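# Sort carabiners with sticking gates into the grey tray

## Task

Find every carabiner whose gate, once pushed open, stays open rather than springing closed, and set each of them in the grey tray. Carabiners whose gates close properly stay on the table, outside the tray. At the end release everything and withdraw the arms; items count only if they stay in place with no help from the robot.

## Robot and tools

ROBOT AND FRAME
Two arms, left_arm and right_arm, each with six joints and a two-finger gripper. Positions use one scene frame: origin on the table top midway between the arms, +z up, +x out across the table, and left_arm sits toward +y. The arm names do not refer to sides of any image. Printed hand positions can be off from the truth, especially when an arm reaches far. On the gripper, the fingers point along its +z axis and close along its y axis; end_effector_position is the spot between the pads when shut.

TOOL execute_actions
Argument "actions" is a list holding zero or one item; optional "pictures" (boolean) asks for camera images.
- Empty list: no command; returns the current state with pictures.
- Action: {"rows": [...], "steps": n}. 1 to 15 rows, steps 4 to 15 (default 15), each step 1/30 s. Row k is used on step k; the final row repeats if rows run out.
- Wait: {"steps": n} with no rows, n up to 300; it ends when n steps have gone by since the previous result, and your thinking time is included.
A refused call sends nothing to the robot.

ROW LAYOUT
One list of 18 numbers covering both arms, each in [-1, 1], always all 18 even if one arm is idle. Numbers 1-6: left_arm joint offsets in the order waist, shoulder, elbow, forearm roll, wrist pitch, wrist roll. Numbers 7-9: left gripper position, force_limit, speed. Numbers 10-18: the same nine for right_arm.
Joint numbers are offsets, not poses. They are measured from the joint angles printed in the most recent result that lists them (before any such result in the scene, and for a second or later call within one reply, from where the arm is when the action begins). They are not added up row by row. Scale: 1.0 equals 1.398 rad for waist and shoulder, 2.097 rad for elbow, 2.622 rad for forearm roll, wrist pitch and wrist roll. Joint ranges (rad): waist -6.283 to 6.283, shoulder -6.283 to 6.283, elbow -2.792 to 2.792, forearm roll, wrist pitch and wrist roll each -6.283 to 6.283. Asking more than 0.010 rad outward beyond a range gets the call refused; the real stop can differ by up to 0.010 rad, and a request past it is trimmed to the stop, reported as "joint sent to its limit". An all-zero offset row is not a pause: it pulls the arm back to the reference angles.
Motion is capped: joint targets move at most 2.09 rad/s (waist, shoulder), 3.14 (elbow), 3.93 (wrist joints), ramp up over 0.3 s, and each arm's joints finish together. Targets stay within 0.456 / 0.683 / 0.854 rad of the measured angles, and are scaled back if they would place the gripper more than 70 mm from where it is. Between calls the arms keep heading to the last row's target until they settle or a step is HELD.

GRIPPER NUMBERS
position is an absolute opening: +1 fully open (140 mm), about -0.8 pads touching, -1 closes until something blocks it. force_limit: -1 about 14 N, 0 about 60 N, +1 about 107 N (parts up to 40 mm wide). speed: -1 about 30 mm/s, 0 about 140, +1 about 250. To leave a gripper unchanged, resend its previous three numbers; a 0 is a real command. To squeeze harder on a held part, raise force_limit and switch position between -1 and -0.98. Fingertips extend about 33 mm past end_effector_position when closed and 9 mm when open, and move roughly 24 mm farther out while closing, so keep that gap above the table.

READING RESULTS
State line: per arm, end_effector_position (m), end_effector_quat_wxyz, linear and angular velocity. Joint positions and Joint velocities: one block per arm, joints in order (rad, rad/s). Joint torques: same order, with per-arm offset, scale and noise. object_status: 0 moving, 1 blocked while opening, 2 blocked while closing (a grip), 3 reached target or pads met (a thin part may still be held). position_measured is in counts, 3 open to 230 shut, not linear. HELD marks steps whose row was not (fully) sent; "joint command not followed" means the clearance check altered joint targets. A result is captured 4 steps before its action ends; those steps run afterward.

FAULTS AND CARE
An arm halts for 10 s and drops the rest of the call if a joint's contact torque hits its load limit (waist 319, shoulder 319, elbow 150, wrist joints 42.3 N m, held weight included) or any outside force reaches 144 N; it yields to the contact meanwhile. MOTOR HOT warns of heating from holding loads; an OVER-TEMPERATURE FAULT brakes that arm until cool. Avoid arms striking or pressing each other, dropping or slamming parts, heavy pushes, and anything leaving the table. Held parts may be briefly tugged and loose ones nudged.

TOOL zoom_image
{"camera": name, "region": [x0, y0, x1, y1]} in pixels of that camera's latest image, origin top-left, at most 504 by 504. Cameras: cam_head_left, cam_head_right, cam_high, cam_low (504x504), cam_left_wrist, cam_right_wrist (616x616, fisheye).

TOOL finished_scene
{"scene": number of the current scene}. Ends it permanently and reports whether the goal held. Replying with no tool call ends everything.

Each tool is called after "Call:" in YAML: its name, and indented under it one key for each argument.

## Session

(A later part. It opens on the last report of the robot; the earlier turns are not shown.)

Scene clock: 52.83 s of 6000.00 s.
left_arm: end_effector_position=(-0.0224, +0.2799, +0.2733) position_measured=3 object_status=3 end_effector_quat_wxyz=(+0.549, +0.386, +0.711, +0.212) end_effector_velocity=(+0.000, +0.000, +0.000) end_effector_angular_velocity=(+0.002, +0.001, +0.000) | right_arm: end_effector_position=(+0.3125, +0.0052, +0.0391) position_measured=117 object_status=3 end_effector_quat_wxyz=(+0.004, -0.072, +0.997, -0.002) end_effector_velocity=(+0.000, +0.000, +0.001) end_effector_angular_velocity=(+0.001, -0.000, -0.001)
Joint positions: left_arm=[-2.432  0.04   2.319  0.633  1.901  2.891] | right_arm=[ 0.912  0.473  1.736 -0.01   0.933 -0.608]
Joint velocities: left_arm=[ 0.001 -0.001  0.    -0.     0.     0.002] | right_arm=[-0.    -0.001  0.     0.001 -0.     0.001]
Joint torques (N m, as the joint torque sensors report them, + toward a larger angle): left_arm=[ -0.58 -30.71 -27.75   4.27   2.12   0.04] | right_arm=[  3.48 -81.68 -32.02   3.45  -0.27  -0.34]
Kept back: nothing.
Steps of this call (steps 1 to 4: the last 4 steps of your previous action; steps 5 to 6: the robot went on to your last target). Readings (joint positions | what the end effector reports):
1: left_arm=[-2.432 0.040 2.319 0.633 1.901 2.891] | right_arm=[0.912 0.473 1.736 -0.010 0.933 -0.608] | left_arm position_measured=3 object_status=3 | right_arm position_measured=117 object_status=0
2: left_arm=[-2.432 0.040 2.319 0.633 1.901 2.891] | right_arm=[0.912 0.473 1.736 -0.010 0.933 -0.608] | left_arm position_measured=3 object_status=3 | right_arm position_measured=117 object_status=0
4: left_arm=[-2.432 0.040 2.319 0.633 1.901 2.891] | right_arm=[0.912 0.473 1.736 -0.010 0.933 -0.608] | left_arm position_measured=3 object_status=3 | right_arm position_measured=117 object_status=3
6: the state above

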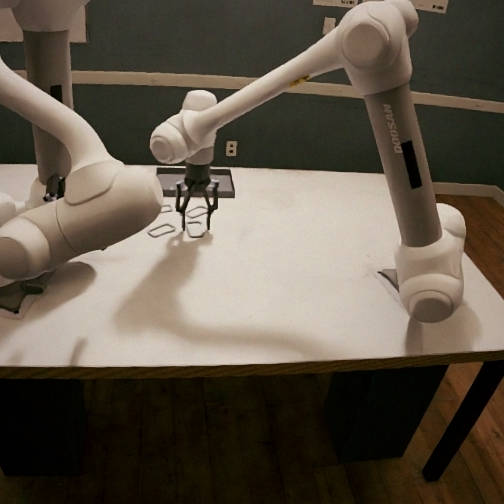

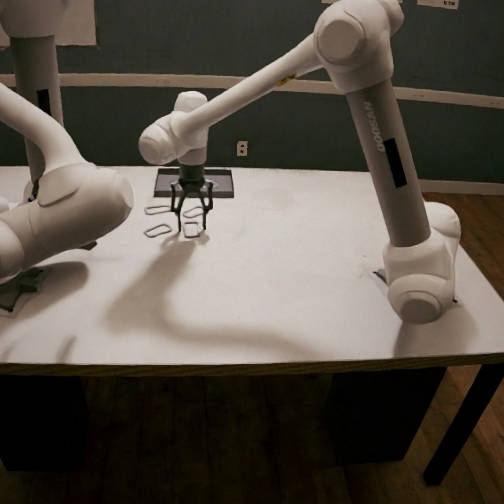

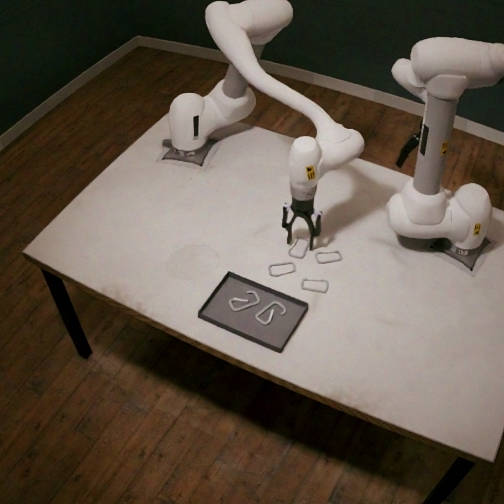

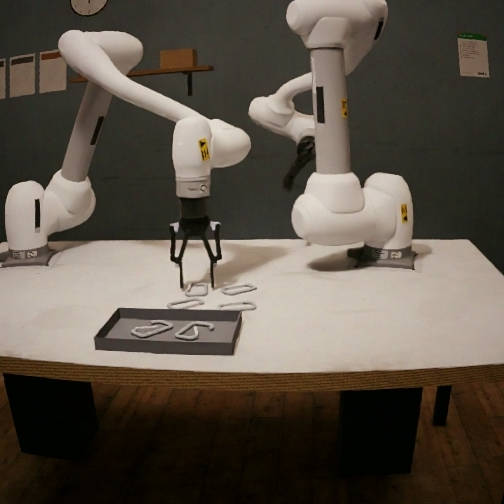

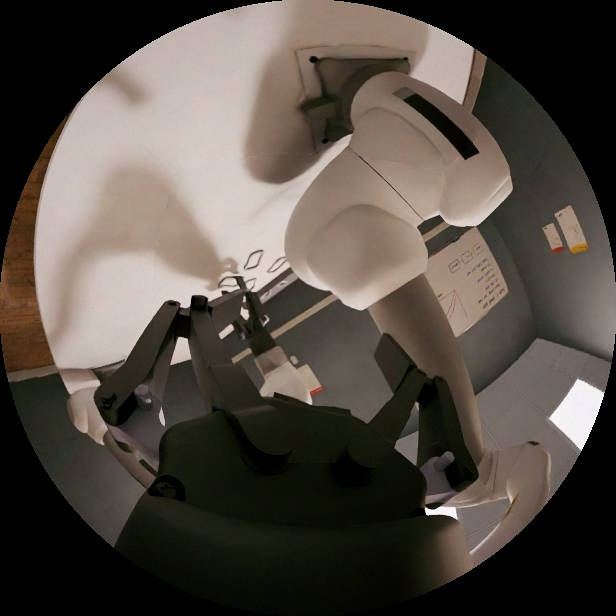

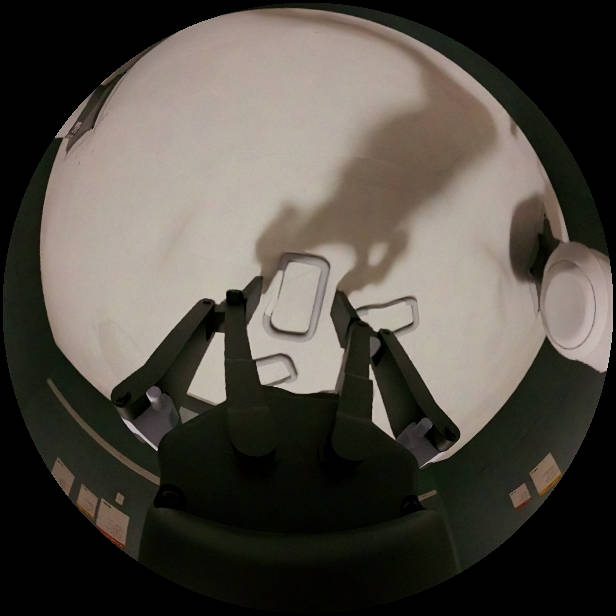

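Call:
execute_actions:
  actions:
    - {"rows":[[0,0,0,0,0,0,1,0,0,-0.0047,0.0047,-0.0055,0,0.0019,-0.002,0.1,0,0]],"steps":12}

Call:
execute_actions:
  actions:
    - {"rows":[[0,0,0,0,0,0,1,0,0,0,0,0,0,0,0,-0.6,-0.1,0]],"steps":15}

Call:
execute_actions:
  actions:
    - {"steps":8}
  pictures: true

Call:
zoom_image:
  camera: "cam_right_wrist"
  region: [220,210,400,390]

Call:
execute_actions:
  actions:
    - {"rows":[[0,0,0,0,0,0,1,0,0,0,0,0,0,0,0,0.1,0,0]],"steps":15}

Call:
execute_actions:
  actions:
    - {"steps":6}
  pictures: true

Call:
zoom_image:
  camera: "cam_right_wrist"
  region: [220,210,400,390]

Scene clock: 53.40 s of 6000.00 s.
left_arm: end_effector_position=(-0.0224, +0.2799, +0.2733) position_measured=3 object_status=3 end_effector_quat_wxyz=(+0.549, +0.386, +0.711, +0.212) end_effector_velocity=(+0.000, -0.000, -0.000) end_effector_angular_velocity=(-0.001, -0.000, +0.002) | right_arm: end_effector_position=(+0.3188, +0.0078, +0.0396) position_measured=117 object_status=3 end_effector_quat_wxyz=(+0.004, -0.071, +0.997, -0.002) end_effector_velocity=(+0.004, +0.001, -0.002) end_effector_angular_velocity=(-0.003, +0.001, -0.000)
Joint positions: left_arm=[-2.432  0.04   2.319  0.633  1.901  2.891] | right_arm=[ 0.906  0.479  1.725 -0.01   0.938 -0.613]
Joint velocities: left_arm=[ 0.002  0.001 -0.     0.    -0.    -0.001] | right_arm=[-0.005  0.006 -0.006 -0.     0.003 -0.004]
Joint torques (N m, as the joint torque sensors report them, + toward a larger angle): left_arm=[ -0.32 -31.53 -27.55   4.28   2.3    0.18] | right_arm=[  3.91 -84.38 -31.25   3.47  -0.32  -0.74]
Steps of this call (steps 1 to 9: the robot went on to your last target; steps 10 to 17: the first 8 steps of this action). Readings (joint positions | what the end effector reports):
10: left_arm=[-2.432 0.040 2.319 0.633 1.901 2.891] | right_arm=[0.912 0.473 1.736 -0.010 0.933 -0.608] | left_arm position_measured=3 object_status=3 | right_arm position_measured=117 object_status=3
11: left_arm=[-2.432 0.040 2.319 0.633 1.901 2.891] | right_arm=[0.911 0.474 1.733 -0.010 0.933 -0.608] | left_arm position_measured=3 object_status=3 | right_arm position_measured=117 object_status=3
13: left_arm=[-2.432 0.040 2.319 0.633 1.901 2.891] | right_arm=[0.908 0.477 1.727 -0.010 0.936 -0.611] | left_arm position_measured=3 object_status=3 | right_arm position_measured=117 object_status=3
17: the state above

Scene clock: 63.90 s of 6000.00 s.
left_arm: end_effector_position=(-0.0224, +0.2799, +0.2733) position_measured=3 object_status=3 end_effector_quat_wxyz=(+0.549, +0.386, +0.711, +0.212) end_effector_velocity=(+0.000, +0.000, -0.000) end_effector_angular_velocity=(+0.003, -0.001, +0.003) | right_arm: end_effector_position=(+0.3200, +0.0095, +0.0420) position_measured=205 object_status=3 end_effector_quat_wxyz=(+0.005, -0.071, +0.997, -0.000) end_effector_velocity=(+0.000, -0.000, -0.000) end_effector_angular_velocity=(-0.000, -0.000, -0.001)
Joint positions: left_arm=[-2.432  0.04   2.319  0.633  1.901  2.891] | right_arm=[ 0.905  0.478  1.721 -0.01   0.938 -0.613]
Joint velocities: left_arm=[ 0.002  0.001  0.    -0.002 -0.     0.001] | right_arm=[-0.001  0.     0.    -0.    -0.     0.   ]
Joint torques (N m, as the joint torque sensors report them, + toward a larger angle): left_arm=[  0.08 -31.09 -27.9    4.3    2.38   0.01] | right_arm=[  0.6  -61.34 -20.47   3.54  -1.14  -0.38]
FORCE FAULT: contact force on the right arm reached its limit, and that arm stopped for 10 seconds. The contact can be on any part of that arm, not only on its tool. That arm's remaining commands of this call were not run. That arm holds still and accepts commands again. Move the arm away from the contact; if what it grips holds it there, let go first. Pushing or pulling that hard again can fault the arm again.
Kept back: nothing.
The stop of the right arm began at step 15 of this call (marked STOPPED below). From that step on that arm followed nothing that you had sent. 5 of its steps, steps kept back included, did not run and will not run. The other arm was sent all steps of this action in this call, none kept back. Nothing is kept back now, and the robot has no last target.
Steps of this call (steps 1 to 4: the last 4 steps of your previous action; steps 5 to 15: the first 11 steps of this action, its rows measured from where the robot was after step 4; steps 16 to 19: the last 4 steps of this action, not kept back; steps 20 to 315: the stop continued). Readings (joint positions | what the end effector reports):
4: left_arm=[-2.432 0.040 2.319 0.633 1.901 2.891] | right_arm=[0.905 0.479 1.724 -0.010 0.938 -0.613] | left_arm position_measured=3 object_status=3 | right_arm position_measured=117 object_status=3
5: left_arm=[-2.432 0.040 2.319 0.633 1.901 2.891] | right_arm=[0.905 0.479 1.724 -0.010 0.938 -0.613] | left_arm position_measured=3 object_status=3 | right_arm position_measured=117 object_status=0
6: left_arm=[-2.432 0.040 2.319 0.633 1.901 2.891] | right_arm=[0.905 0.479 1.724 -0.010 0.938 -0.613] | left_arm position_measured=3 object_status=3 | right_arm position_measured=119 object_status=0
8: left_arm=[-2.432 0.040 2.319 0.633 1.901 2.891] | right_arm=[0.905 0.479 1.724 -0.010 0.938 -0.613] | left_arm position_measured=3 object_status=3 | right_arm position_measured=134 object_status=0
12: left_arm=[-2.432 0.040 2.319 0.633 1.901 2.891] | right_arm=[0.905 0.479 1.723 -0.010 0.938 -0.613] | left_arm position_measured=3 object_status=3 | right_arm position_measured=165 object_status=0
15: left_arm=[-2.432 0.040 2.319 0.633 1.901 2.891] | right_arm=[0.905 0.478 1.722 -0.010 0.938 -0.613] | left_arm position_measured=3 object_status=3 | right_arm position_measured=187 object_status=0 STOPPED (the right arm)
315: the state above

Scene clock: 63.93 s of 6000.00 s.
left_arm: end_effector_position=(-0.0224, +0.2799, +0.2733) position_measured=3 object_status=3 end_effector_quat_wxyz=(+0.549, +0.386, +0.711, +0.212) end_effector_velocity=(+0.000, -0.000, -0.000) end_effector_angular_velocity=(+0.000, -0.000, +0.000) | right_arm: end_effector_position=(+0.3201, +0.0096, +0.0420) position_measured=205 object_status=3 end_effector_quat_wxyz=(+0.005, -0.071, +0.997, -0.000) end_effector_velocity=(-0.000, -0.000, -0.000) end_effector_angular_velocity=(-0.000, +0.001, +0.001)
Joint positions: left_arm=[-2.432  0.04   2.319  0.633  1.901  2.891] | right_arm=[ 0.905  0.478  1.721 -0.01   0.938 -0.613]
Joint velocities: left_arm=[ 0.001  0.     0.     0.001 -0.     0.001] | right_arm=[ 0.    -0.     0.     0.001  0.    -0.001]
Joint torques (N m, as the joint torque sensors report them, + toward a larger angle): left_arm=[ -0.23 -31.34 -27.68   4.35   2.24   0.04] | right_arm=[  1.28 -62.07 -21.55   3.31  -1.    -0.16]
Kept back: nothing.
A stop began in an earlier call of the same reply, so what this call sent did not run. Send another action.
Steps of this call (step 1: nothing new was sent). Readings (joint positions | what the end effector reports):
1: the state above

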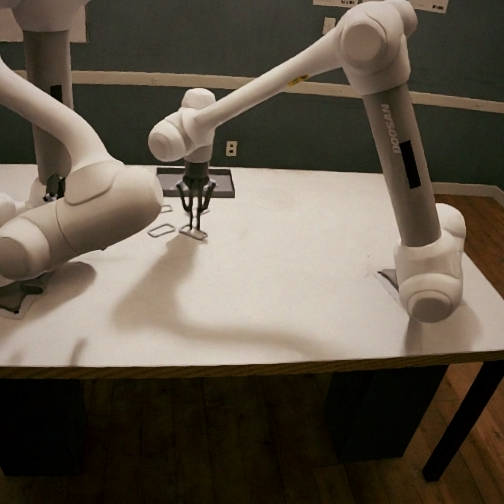

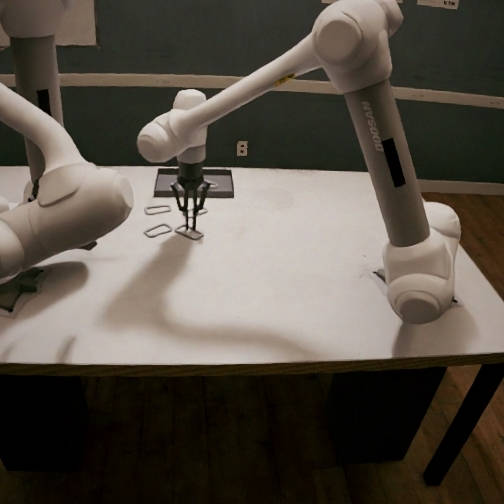

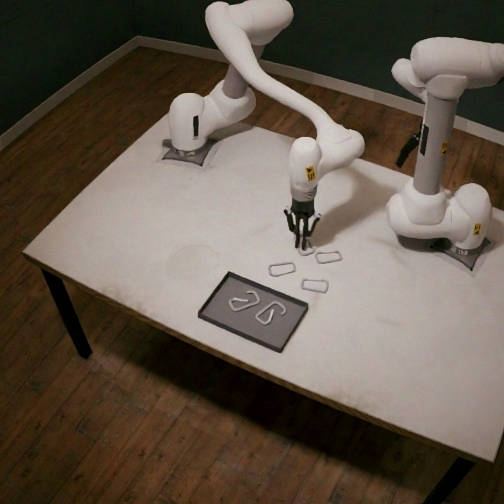

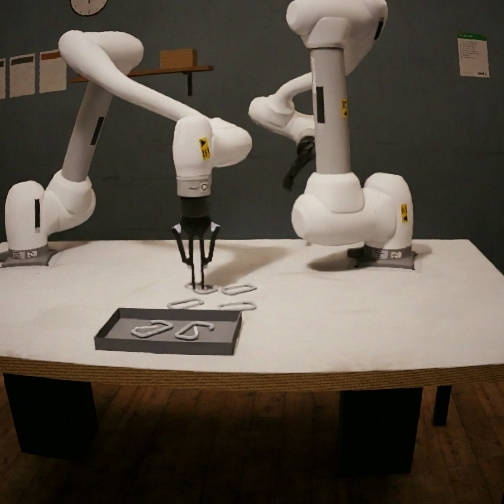

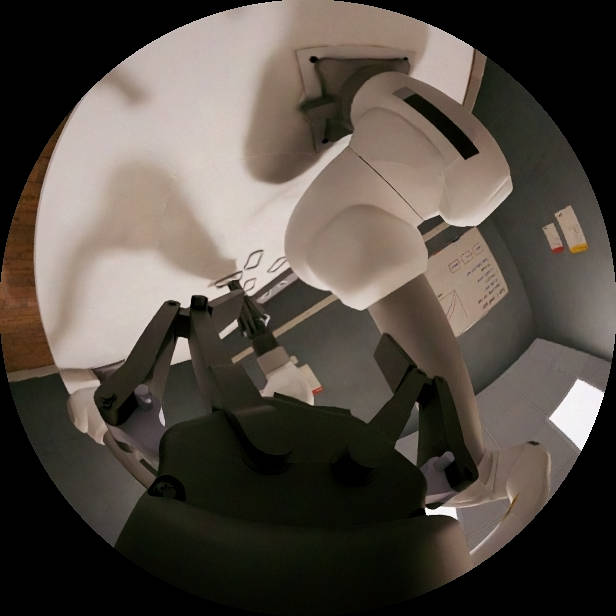

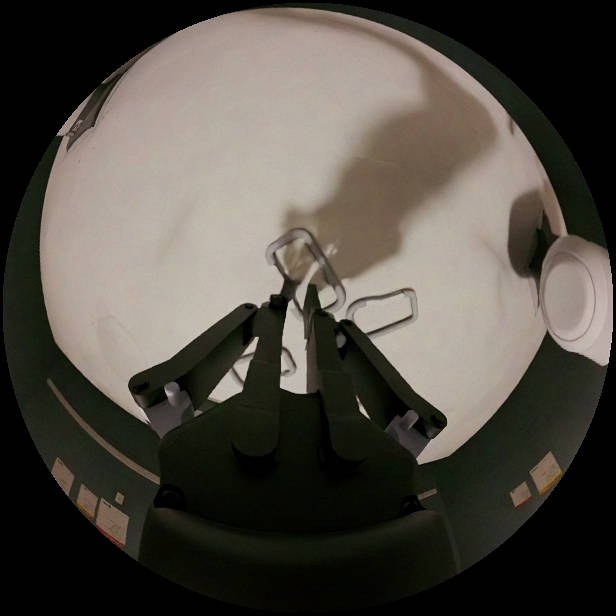

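Region (220, 210, 400, 390) of cam_right_wrist's 616x616 image, scaled by 2.800, with more detail than that image has.

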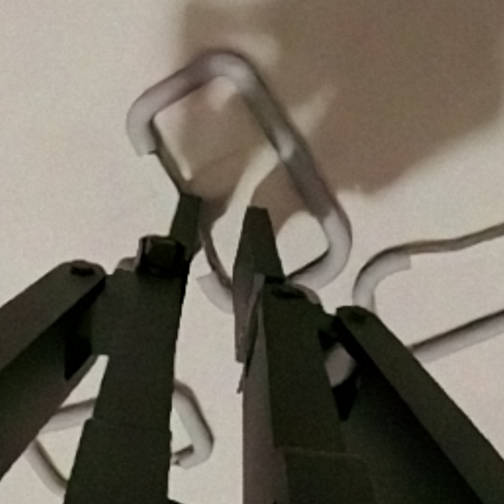

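Scene clock: 63.97 s of 6000.00 s.
left_arm: end_effector_position=(-0.0224, +0.2799, +0.2733) position_measured=3 object_status=3 end_effector_quat_wxyz=(+0.549, +0.386, +0.711, +0.212) end_effector_velocity=(+0.000, -0.000, +0.000) end_effector_angular_velocity=(-0.002, -0.000, -0.000) | right_arm: end_effector_position=(+0.3201, +0.0096, +0.0420) position_measured=205 object_status=3 end_effector_quat_wxyz=(+0.005, -0.071, +0.997, -0.000) end_effector_velocity=(+0.000, -0.000, -0.001) end_effector_angular_velocity=(-0.002, +0.000, -0.000)
Joint positions: left_arm=[-2.432  0.04   2.319  0.633  1.901  2.891] | right_arm=[ 0.905  0.478  1.721 -0.01   0.938 -0.613]
Joint velocities: left_arm=[ 0.    -0.     0.     0.001 -0.    -0.001] | right_arm=[-0.     0.001  0.    -0.     0.     0.   ]
Joint torques (N m, as the joint torque sensors report them, + toward a larger angle): left_arm=[ -0.11 -30.83 -27.86   4.38   2.17   0.06] | right_arm=[  2.57 -64.14 -22.05   3.7   -1.35  -0.36]
Kept back: nothing.
A stop began in an earlier call of the same reply, so what this call sent did not run. Send another action.
Steps of this call (step 1: nothing new was sent). Readings (joint positions | what the end effector reports):
1: the state above

Scene clock: 64.00 s of 6000.00 s.
left_arm: end_effector_position=(-0.0224, +0.2799, +0.2733) position_measured=3 object_status=3 end_effector_quat_wxyz=(+0.549, +0.386, +0.711, +0.212) end_effector_velocity=(+0.001, +0.000, -0.000) end_effector_angular_velocity=(+0.002, +0.000, +0.002) | right_arm: end_effector_position=(+0.3201, +0.0096, +0.0420) position_measured=205 object_status=3 end_effector_quat_wxyz=(+0.005, -0.071, +0.997, -0.000) end_effector_velocity=(+0.000, -0.000, -0.001) end_effector_angular_velocity=(-0.002, -0.000, +0.001)
Joint positions: left_arm=[-2.432  0.04   2.319  0.633  1.901  2.891] | right_arm=[ 0.905  0.478  1.721 -0.01   0.938 -0.613]
Joint velocities: left_arm=[ 0.002  0.     0.    -0.001 -0.     0.001] | right_arm=[-0.     0.001  0.    -0.001 -0.    -0.   ]
Joint torques (N m, as the joint torque sensors report them, + toward a larger angle): left_arm=[ -0.54 -31.64 -27.66   4.31   2.27   0.12] | right_arm=[  1.49 -63.36 -22.22   3.65  -1.22  -0.16]
Kept back: nothing.
A stop began in an earlier call of the same reply, so what this call sent did not run. Send another action.
Steps of this call (step 1: nothing new was sent). Readings (joint positions | what the end effector reports):
1: the state above

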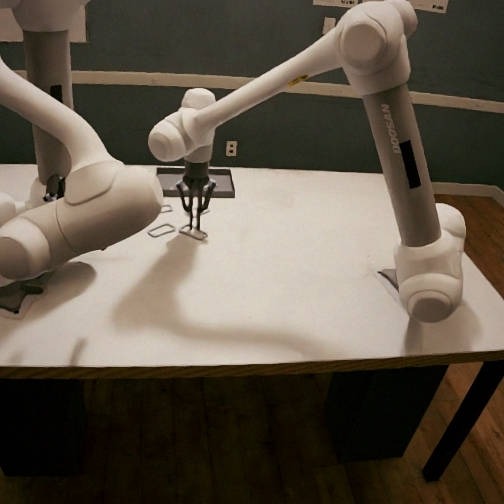

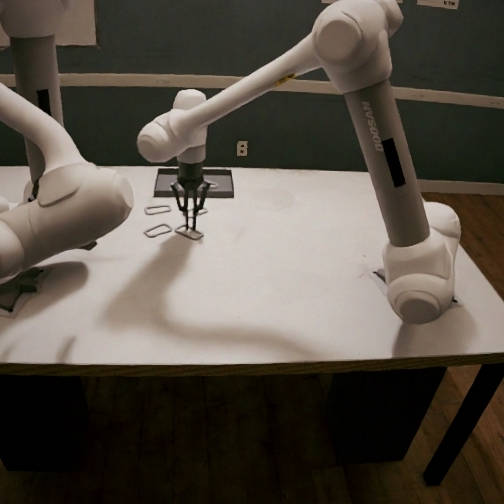

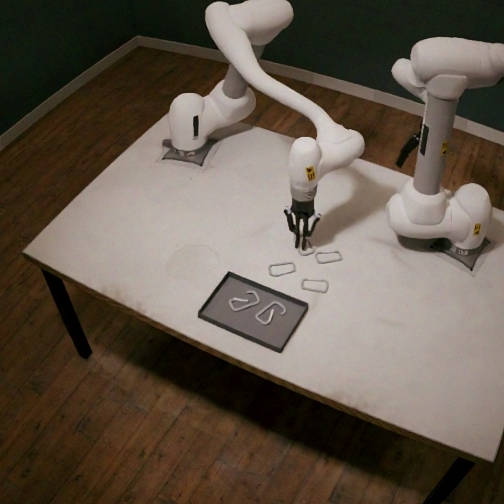

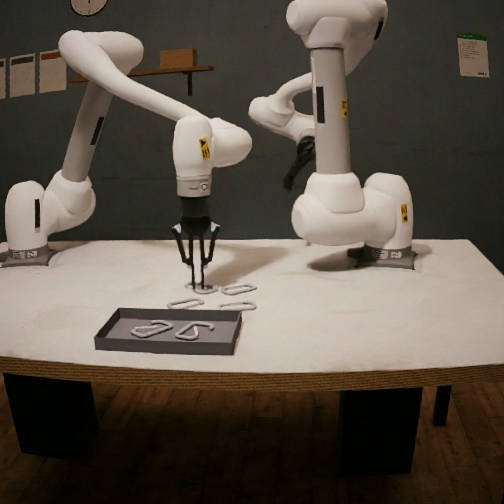

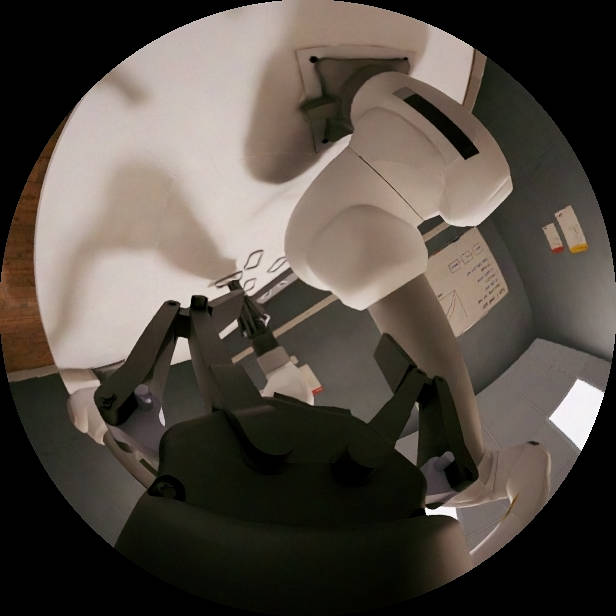

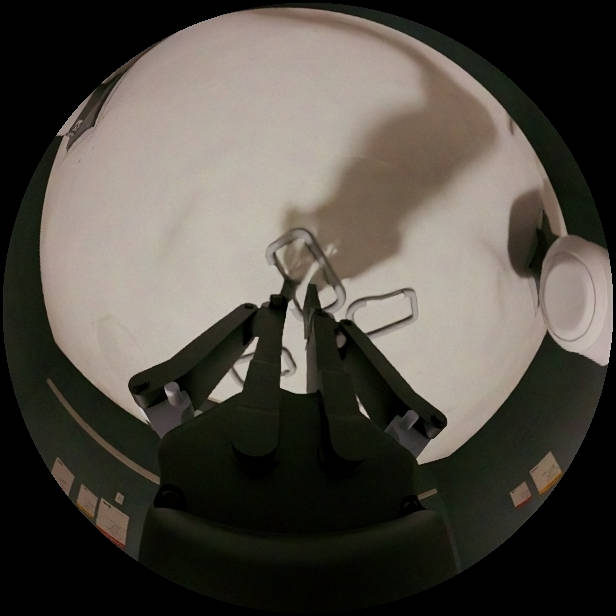

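Region (220, 210, 400, 390) of cam_right_wrist's 616x616 image, scaled by 2.800, with more detail than that image has.

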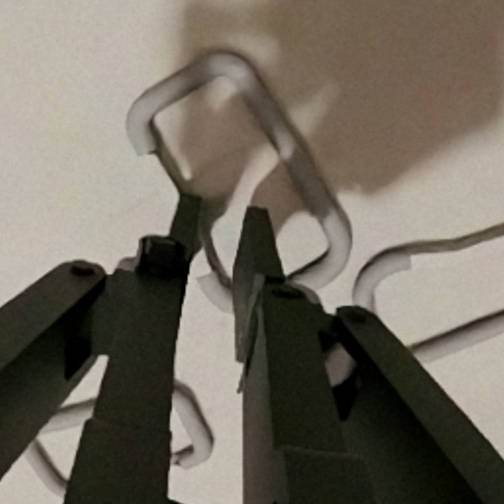

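Call:
execute_actions:
  actions:
    - {"rows":[[0,0,0,0,0,0,1,0,0,0,-0.045,-0.02,0,0.04,0,-0.5,0,0]],"steps":15}
  pictures: true

Scene clock: 64.63 s of 6000.00 s.
left_arm: end_effector_position=(-0.0224, +0.2799, +0.2733) position_measured=3 object_status=3 end_effector_quat_wxyz=(+0.549, +0.386, +0.711, +0.212) end_effector_velocity=(+0.000, +0.000, -0.000) end_effector_angular_velocity=(-0.000, -0.001, +0.002) | right_arm: end_effector_position=(+0.3187, +0.0066, +0.1072) position_measured=192 object_status=0 end_effector_quat_wxyz=(+0.005, -0.071, +0.997, -0.001) end_effector_velocity=(+0.000, -0.001, +0.009) end_effector_angular_velocity=(-0.001, -0.000, -0.000)
Joint positions: left_arm=[-2.432  0.04   2.319  0.633  1.901  2.891] | right_arm=[ 0.905  0.416  1.68  -0.01   1.042 -0.613]
Joint velocities: left_arm=[ 0.002  0.002  0.    -0.001 -0.    -0.001] | right_arm=[-0.    -0.008 -0.007 -0.     0.015  0.   ]
Joint torques (N m, as the joint torque sensors report them, + toward a larger angle): left_arm=[  0.63 -31.38 -27.77   4.38   2.27  -0.01] | right_arm=[  4.09 -76.55 -34.1    3.81  -0.3   -0.16]
Steps of this call (steps 1 to 8: nothing new was sent; steps 9 to 19: the first 11 steps of this action). Readings (joint positions | what the end effector reports):
9: left_arm=[-2.432 0.040 2.319 0.633 1.901 2.891] | right_arm=[0.905 0.478 1.721 -0.010 0.939 -0.613] | left_arm position_measured=3 object_status=3 | right_arm position_measured=205 object_status=0
10: left_arm=[-2.432 0.040 2.319 0.633 1.901 2.891] | right_arm=[0.905 0.475 1.720 -0.010 0.945 -0.613] | left_arm position_measured=3 object_status=3 | right_arm position_measured=202 object_status=0
12: left_arm=[-2.432 0.040 2.319 0.633 1.901 2.891] | right_arm=[0.905 0.448 1.701 -0.010 0.989 -0.613] | left_arm position_measured=3 object_status=3 | right_arm position_measured=192 object_status=0
16: left_arm=[-2.432 0.040 2.319 0.633 1.901 2.891] | right_arm=[0.905 0.417 1.681 -0.010 1.039 -0.613] | left_arm position_measured=3 object_status=3 | right_arm position_measured=192 object_status=0
19: the state above

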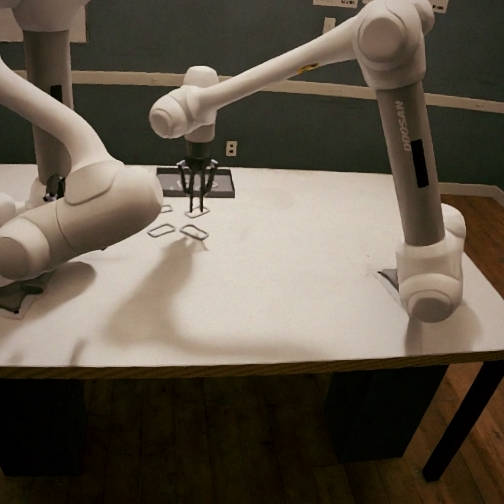

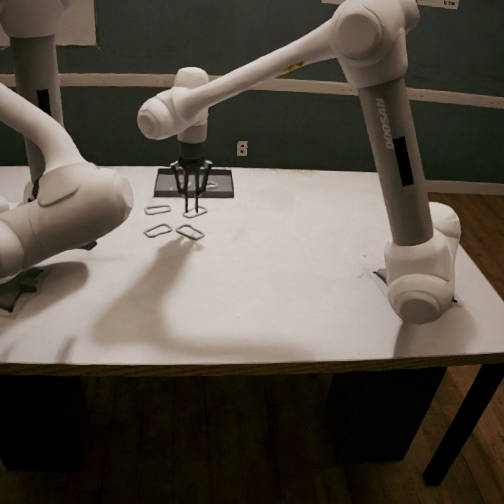

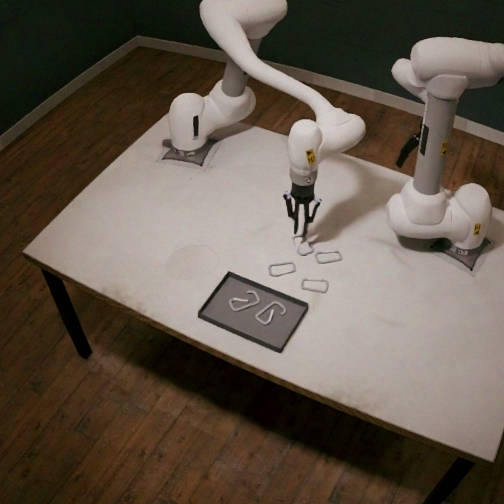

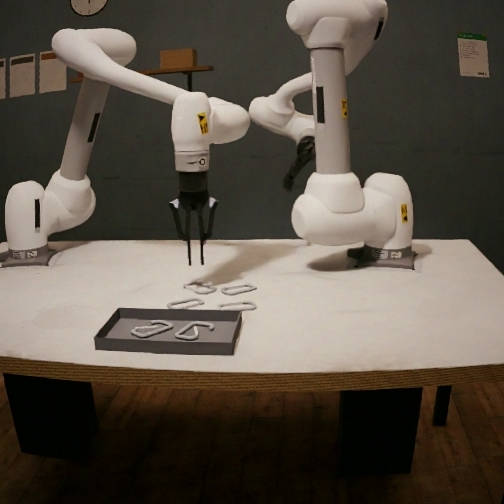

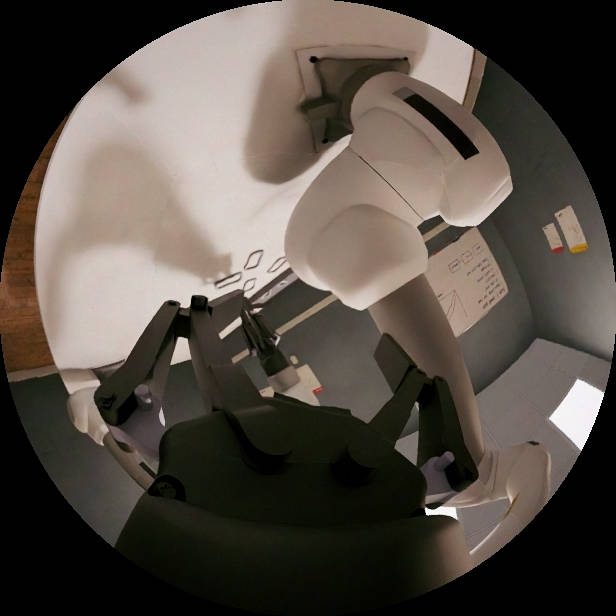

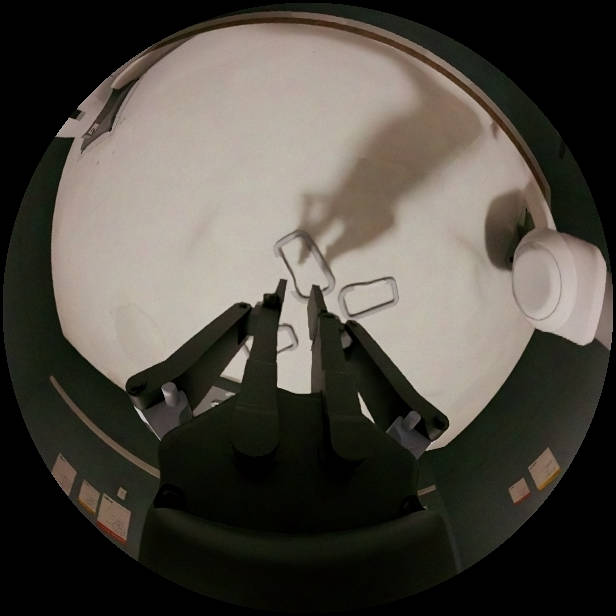

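Clear; B is closed.

Call:
finished_scene:
  scene: 1

The scene is finished: the task was done.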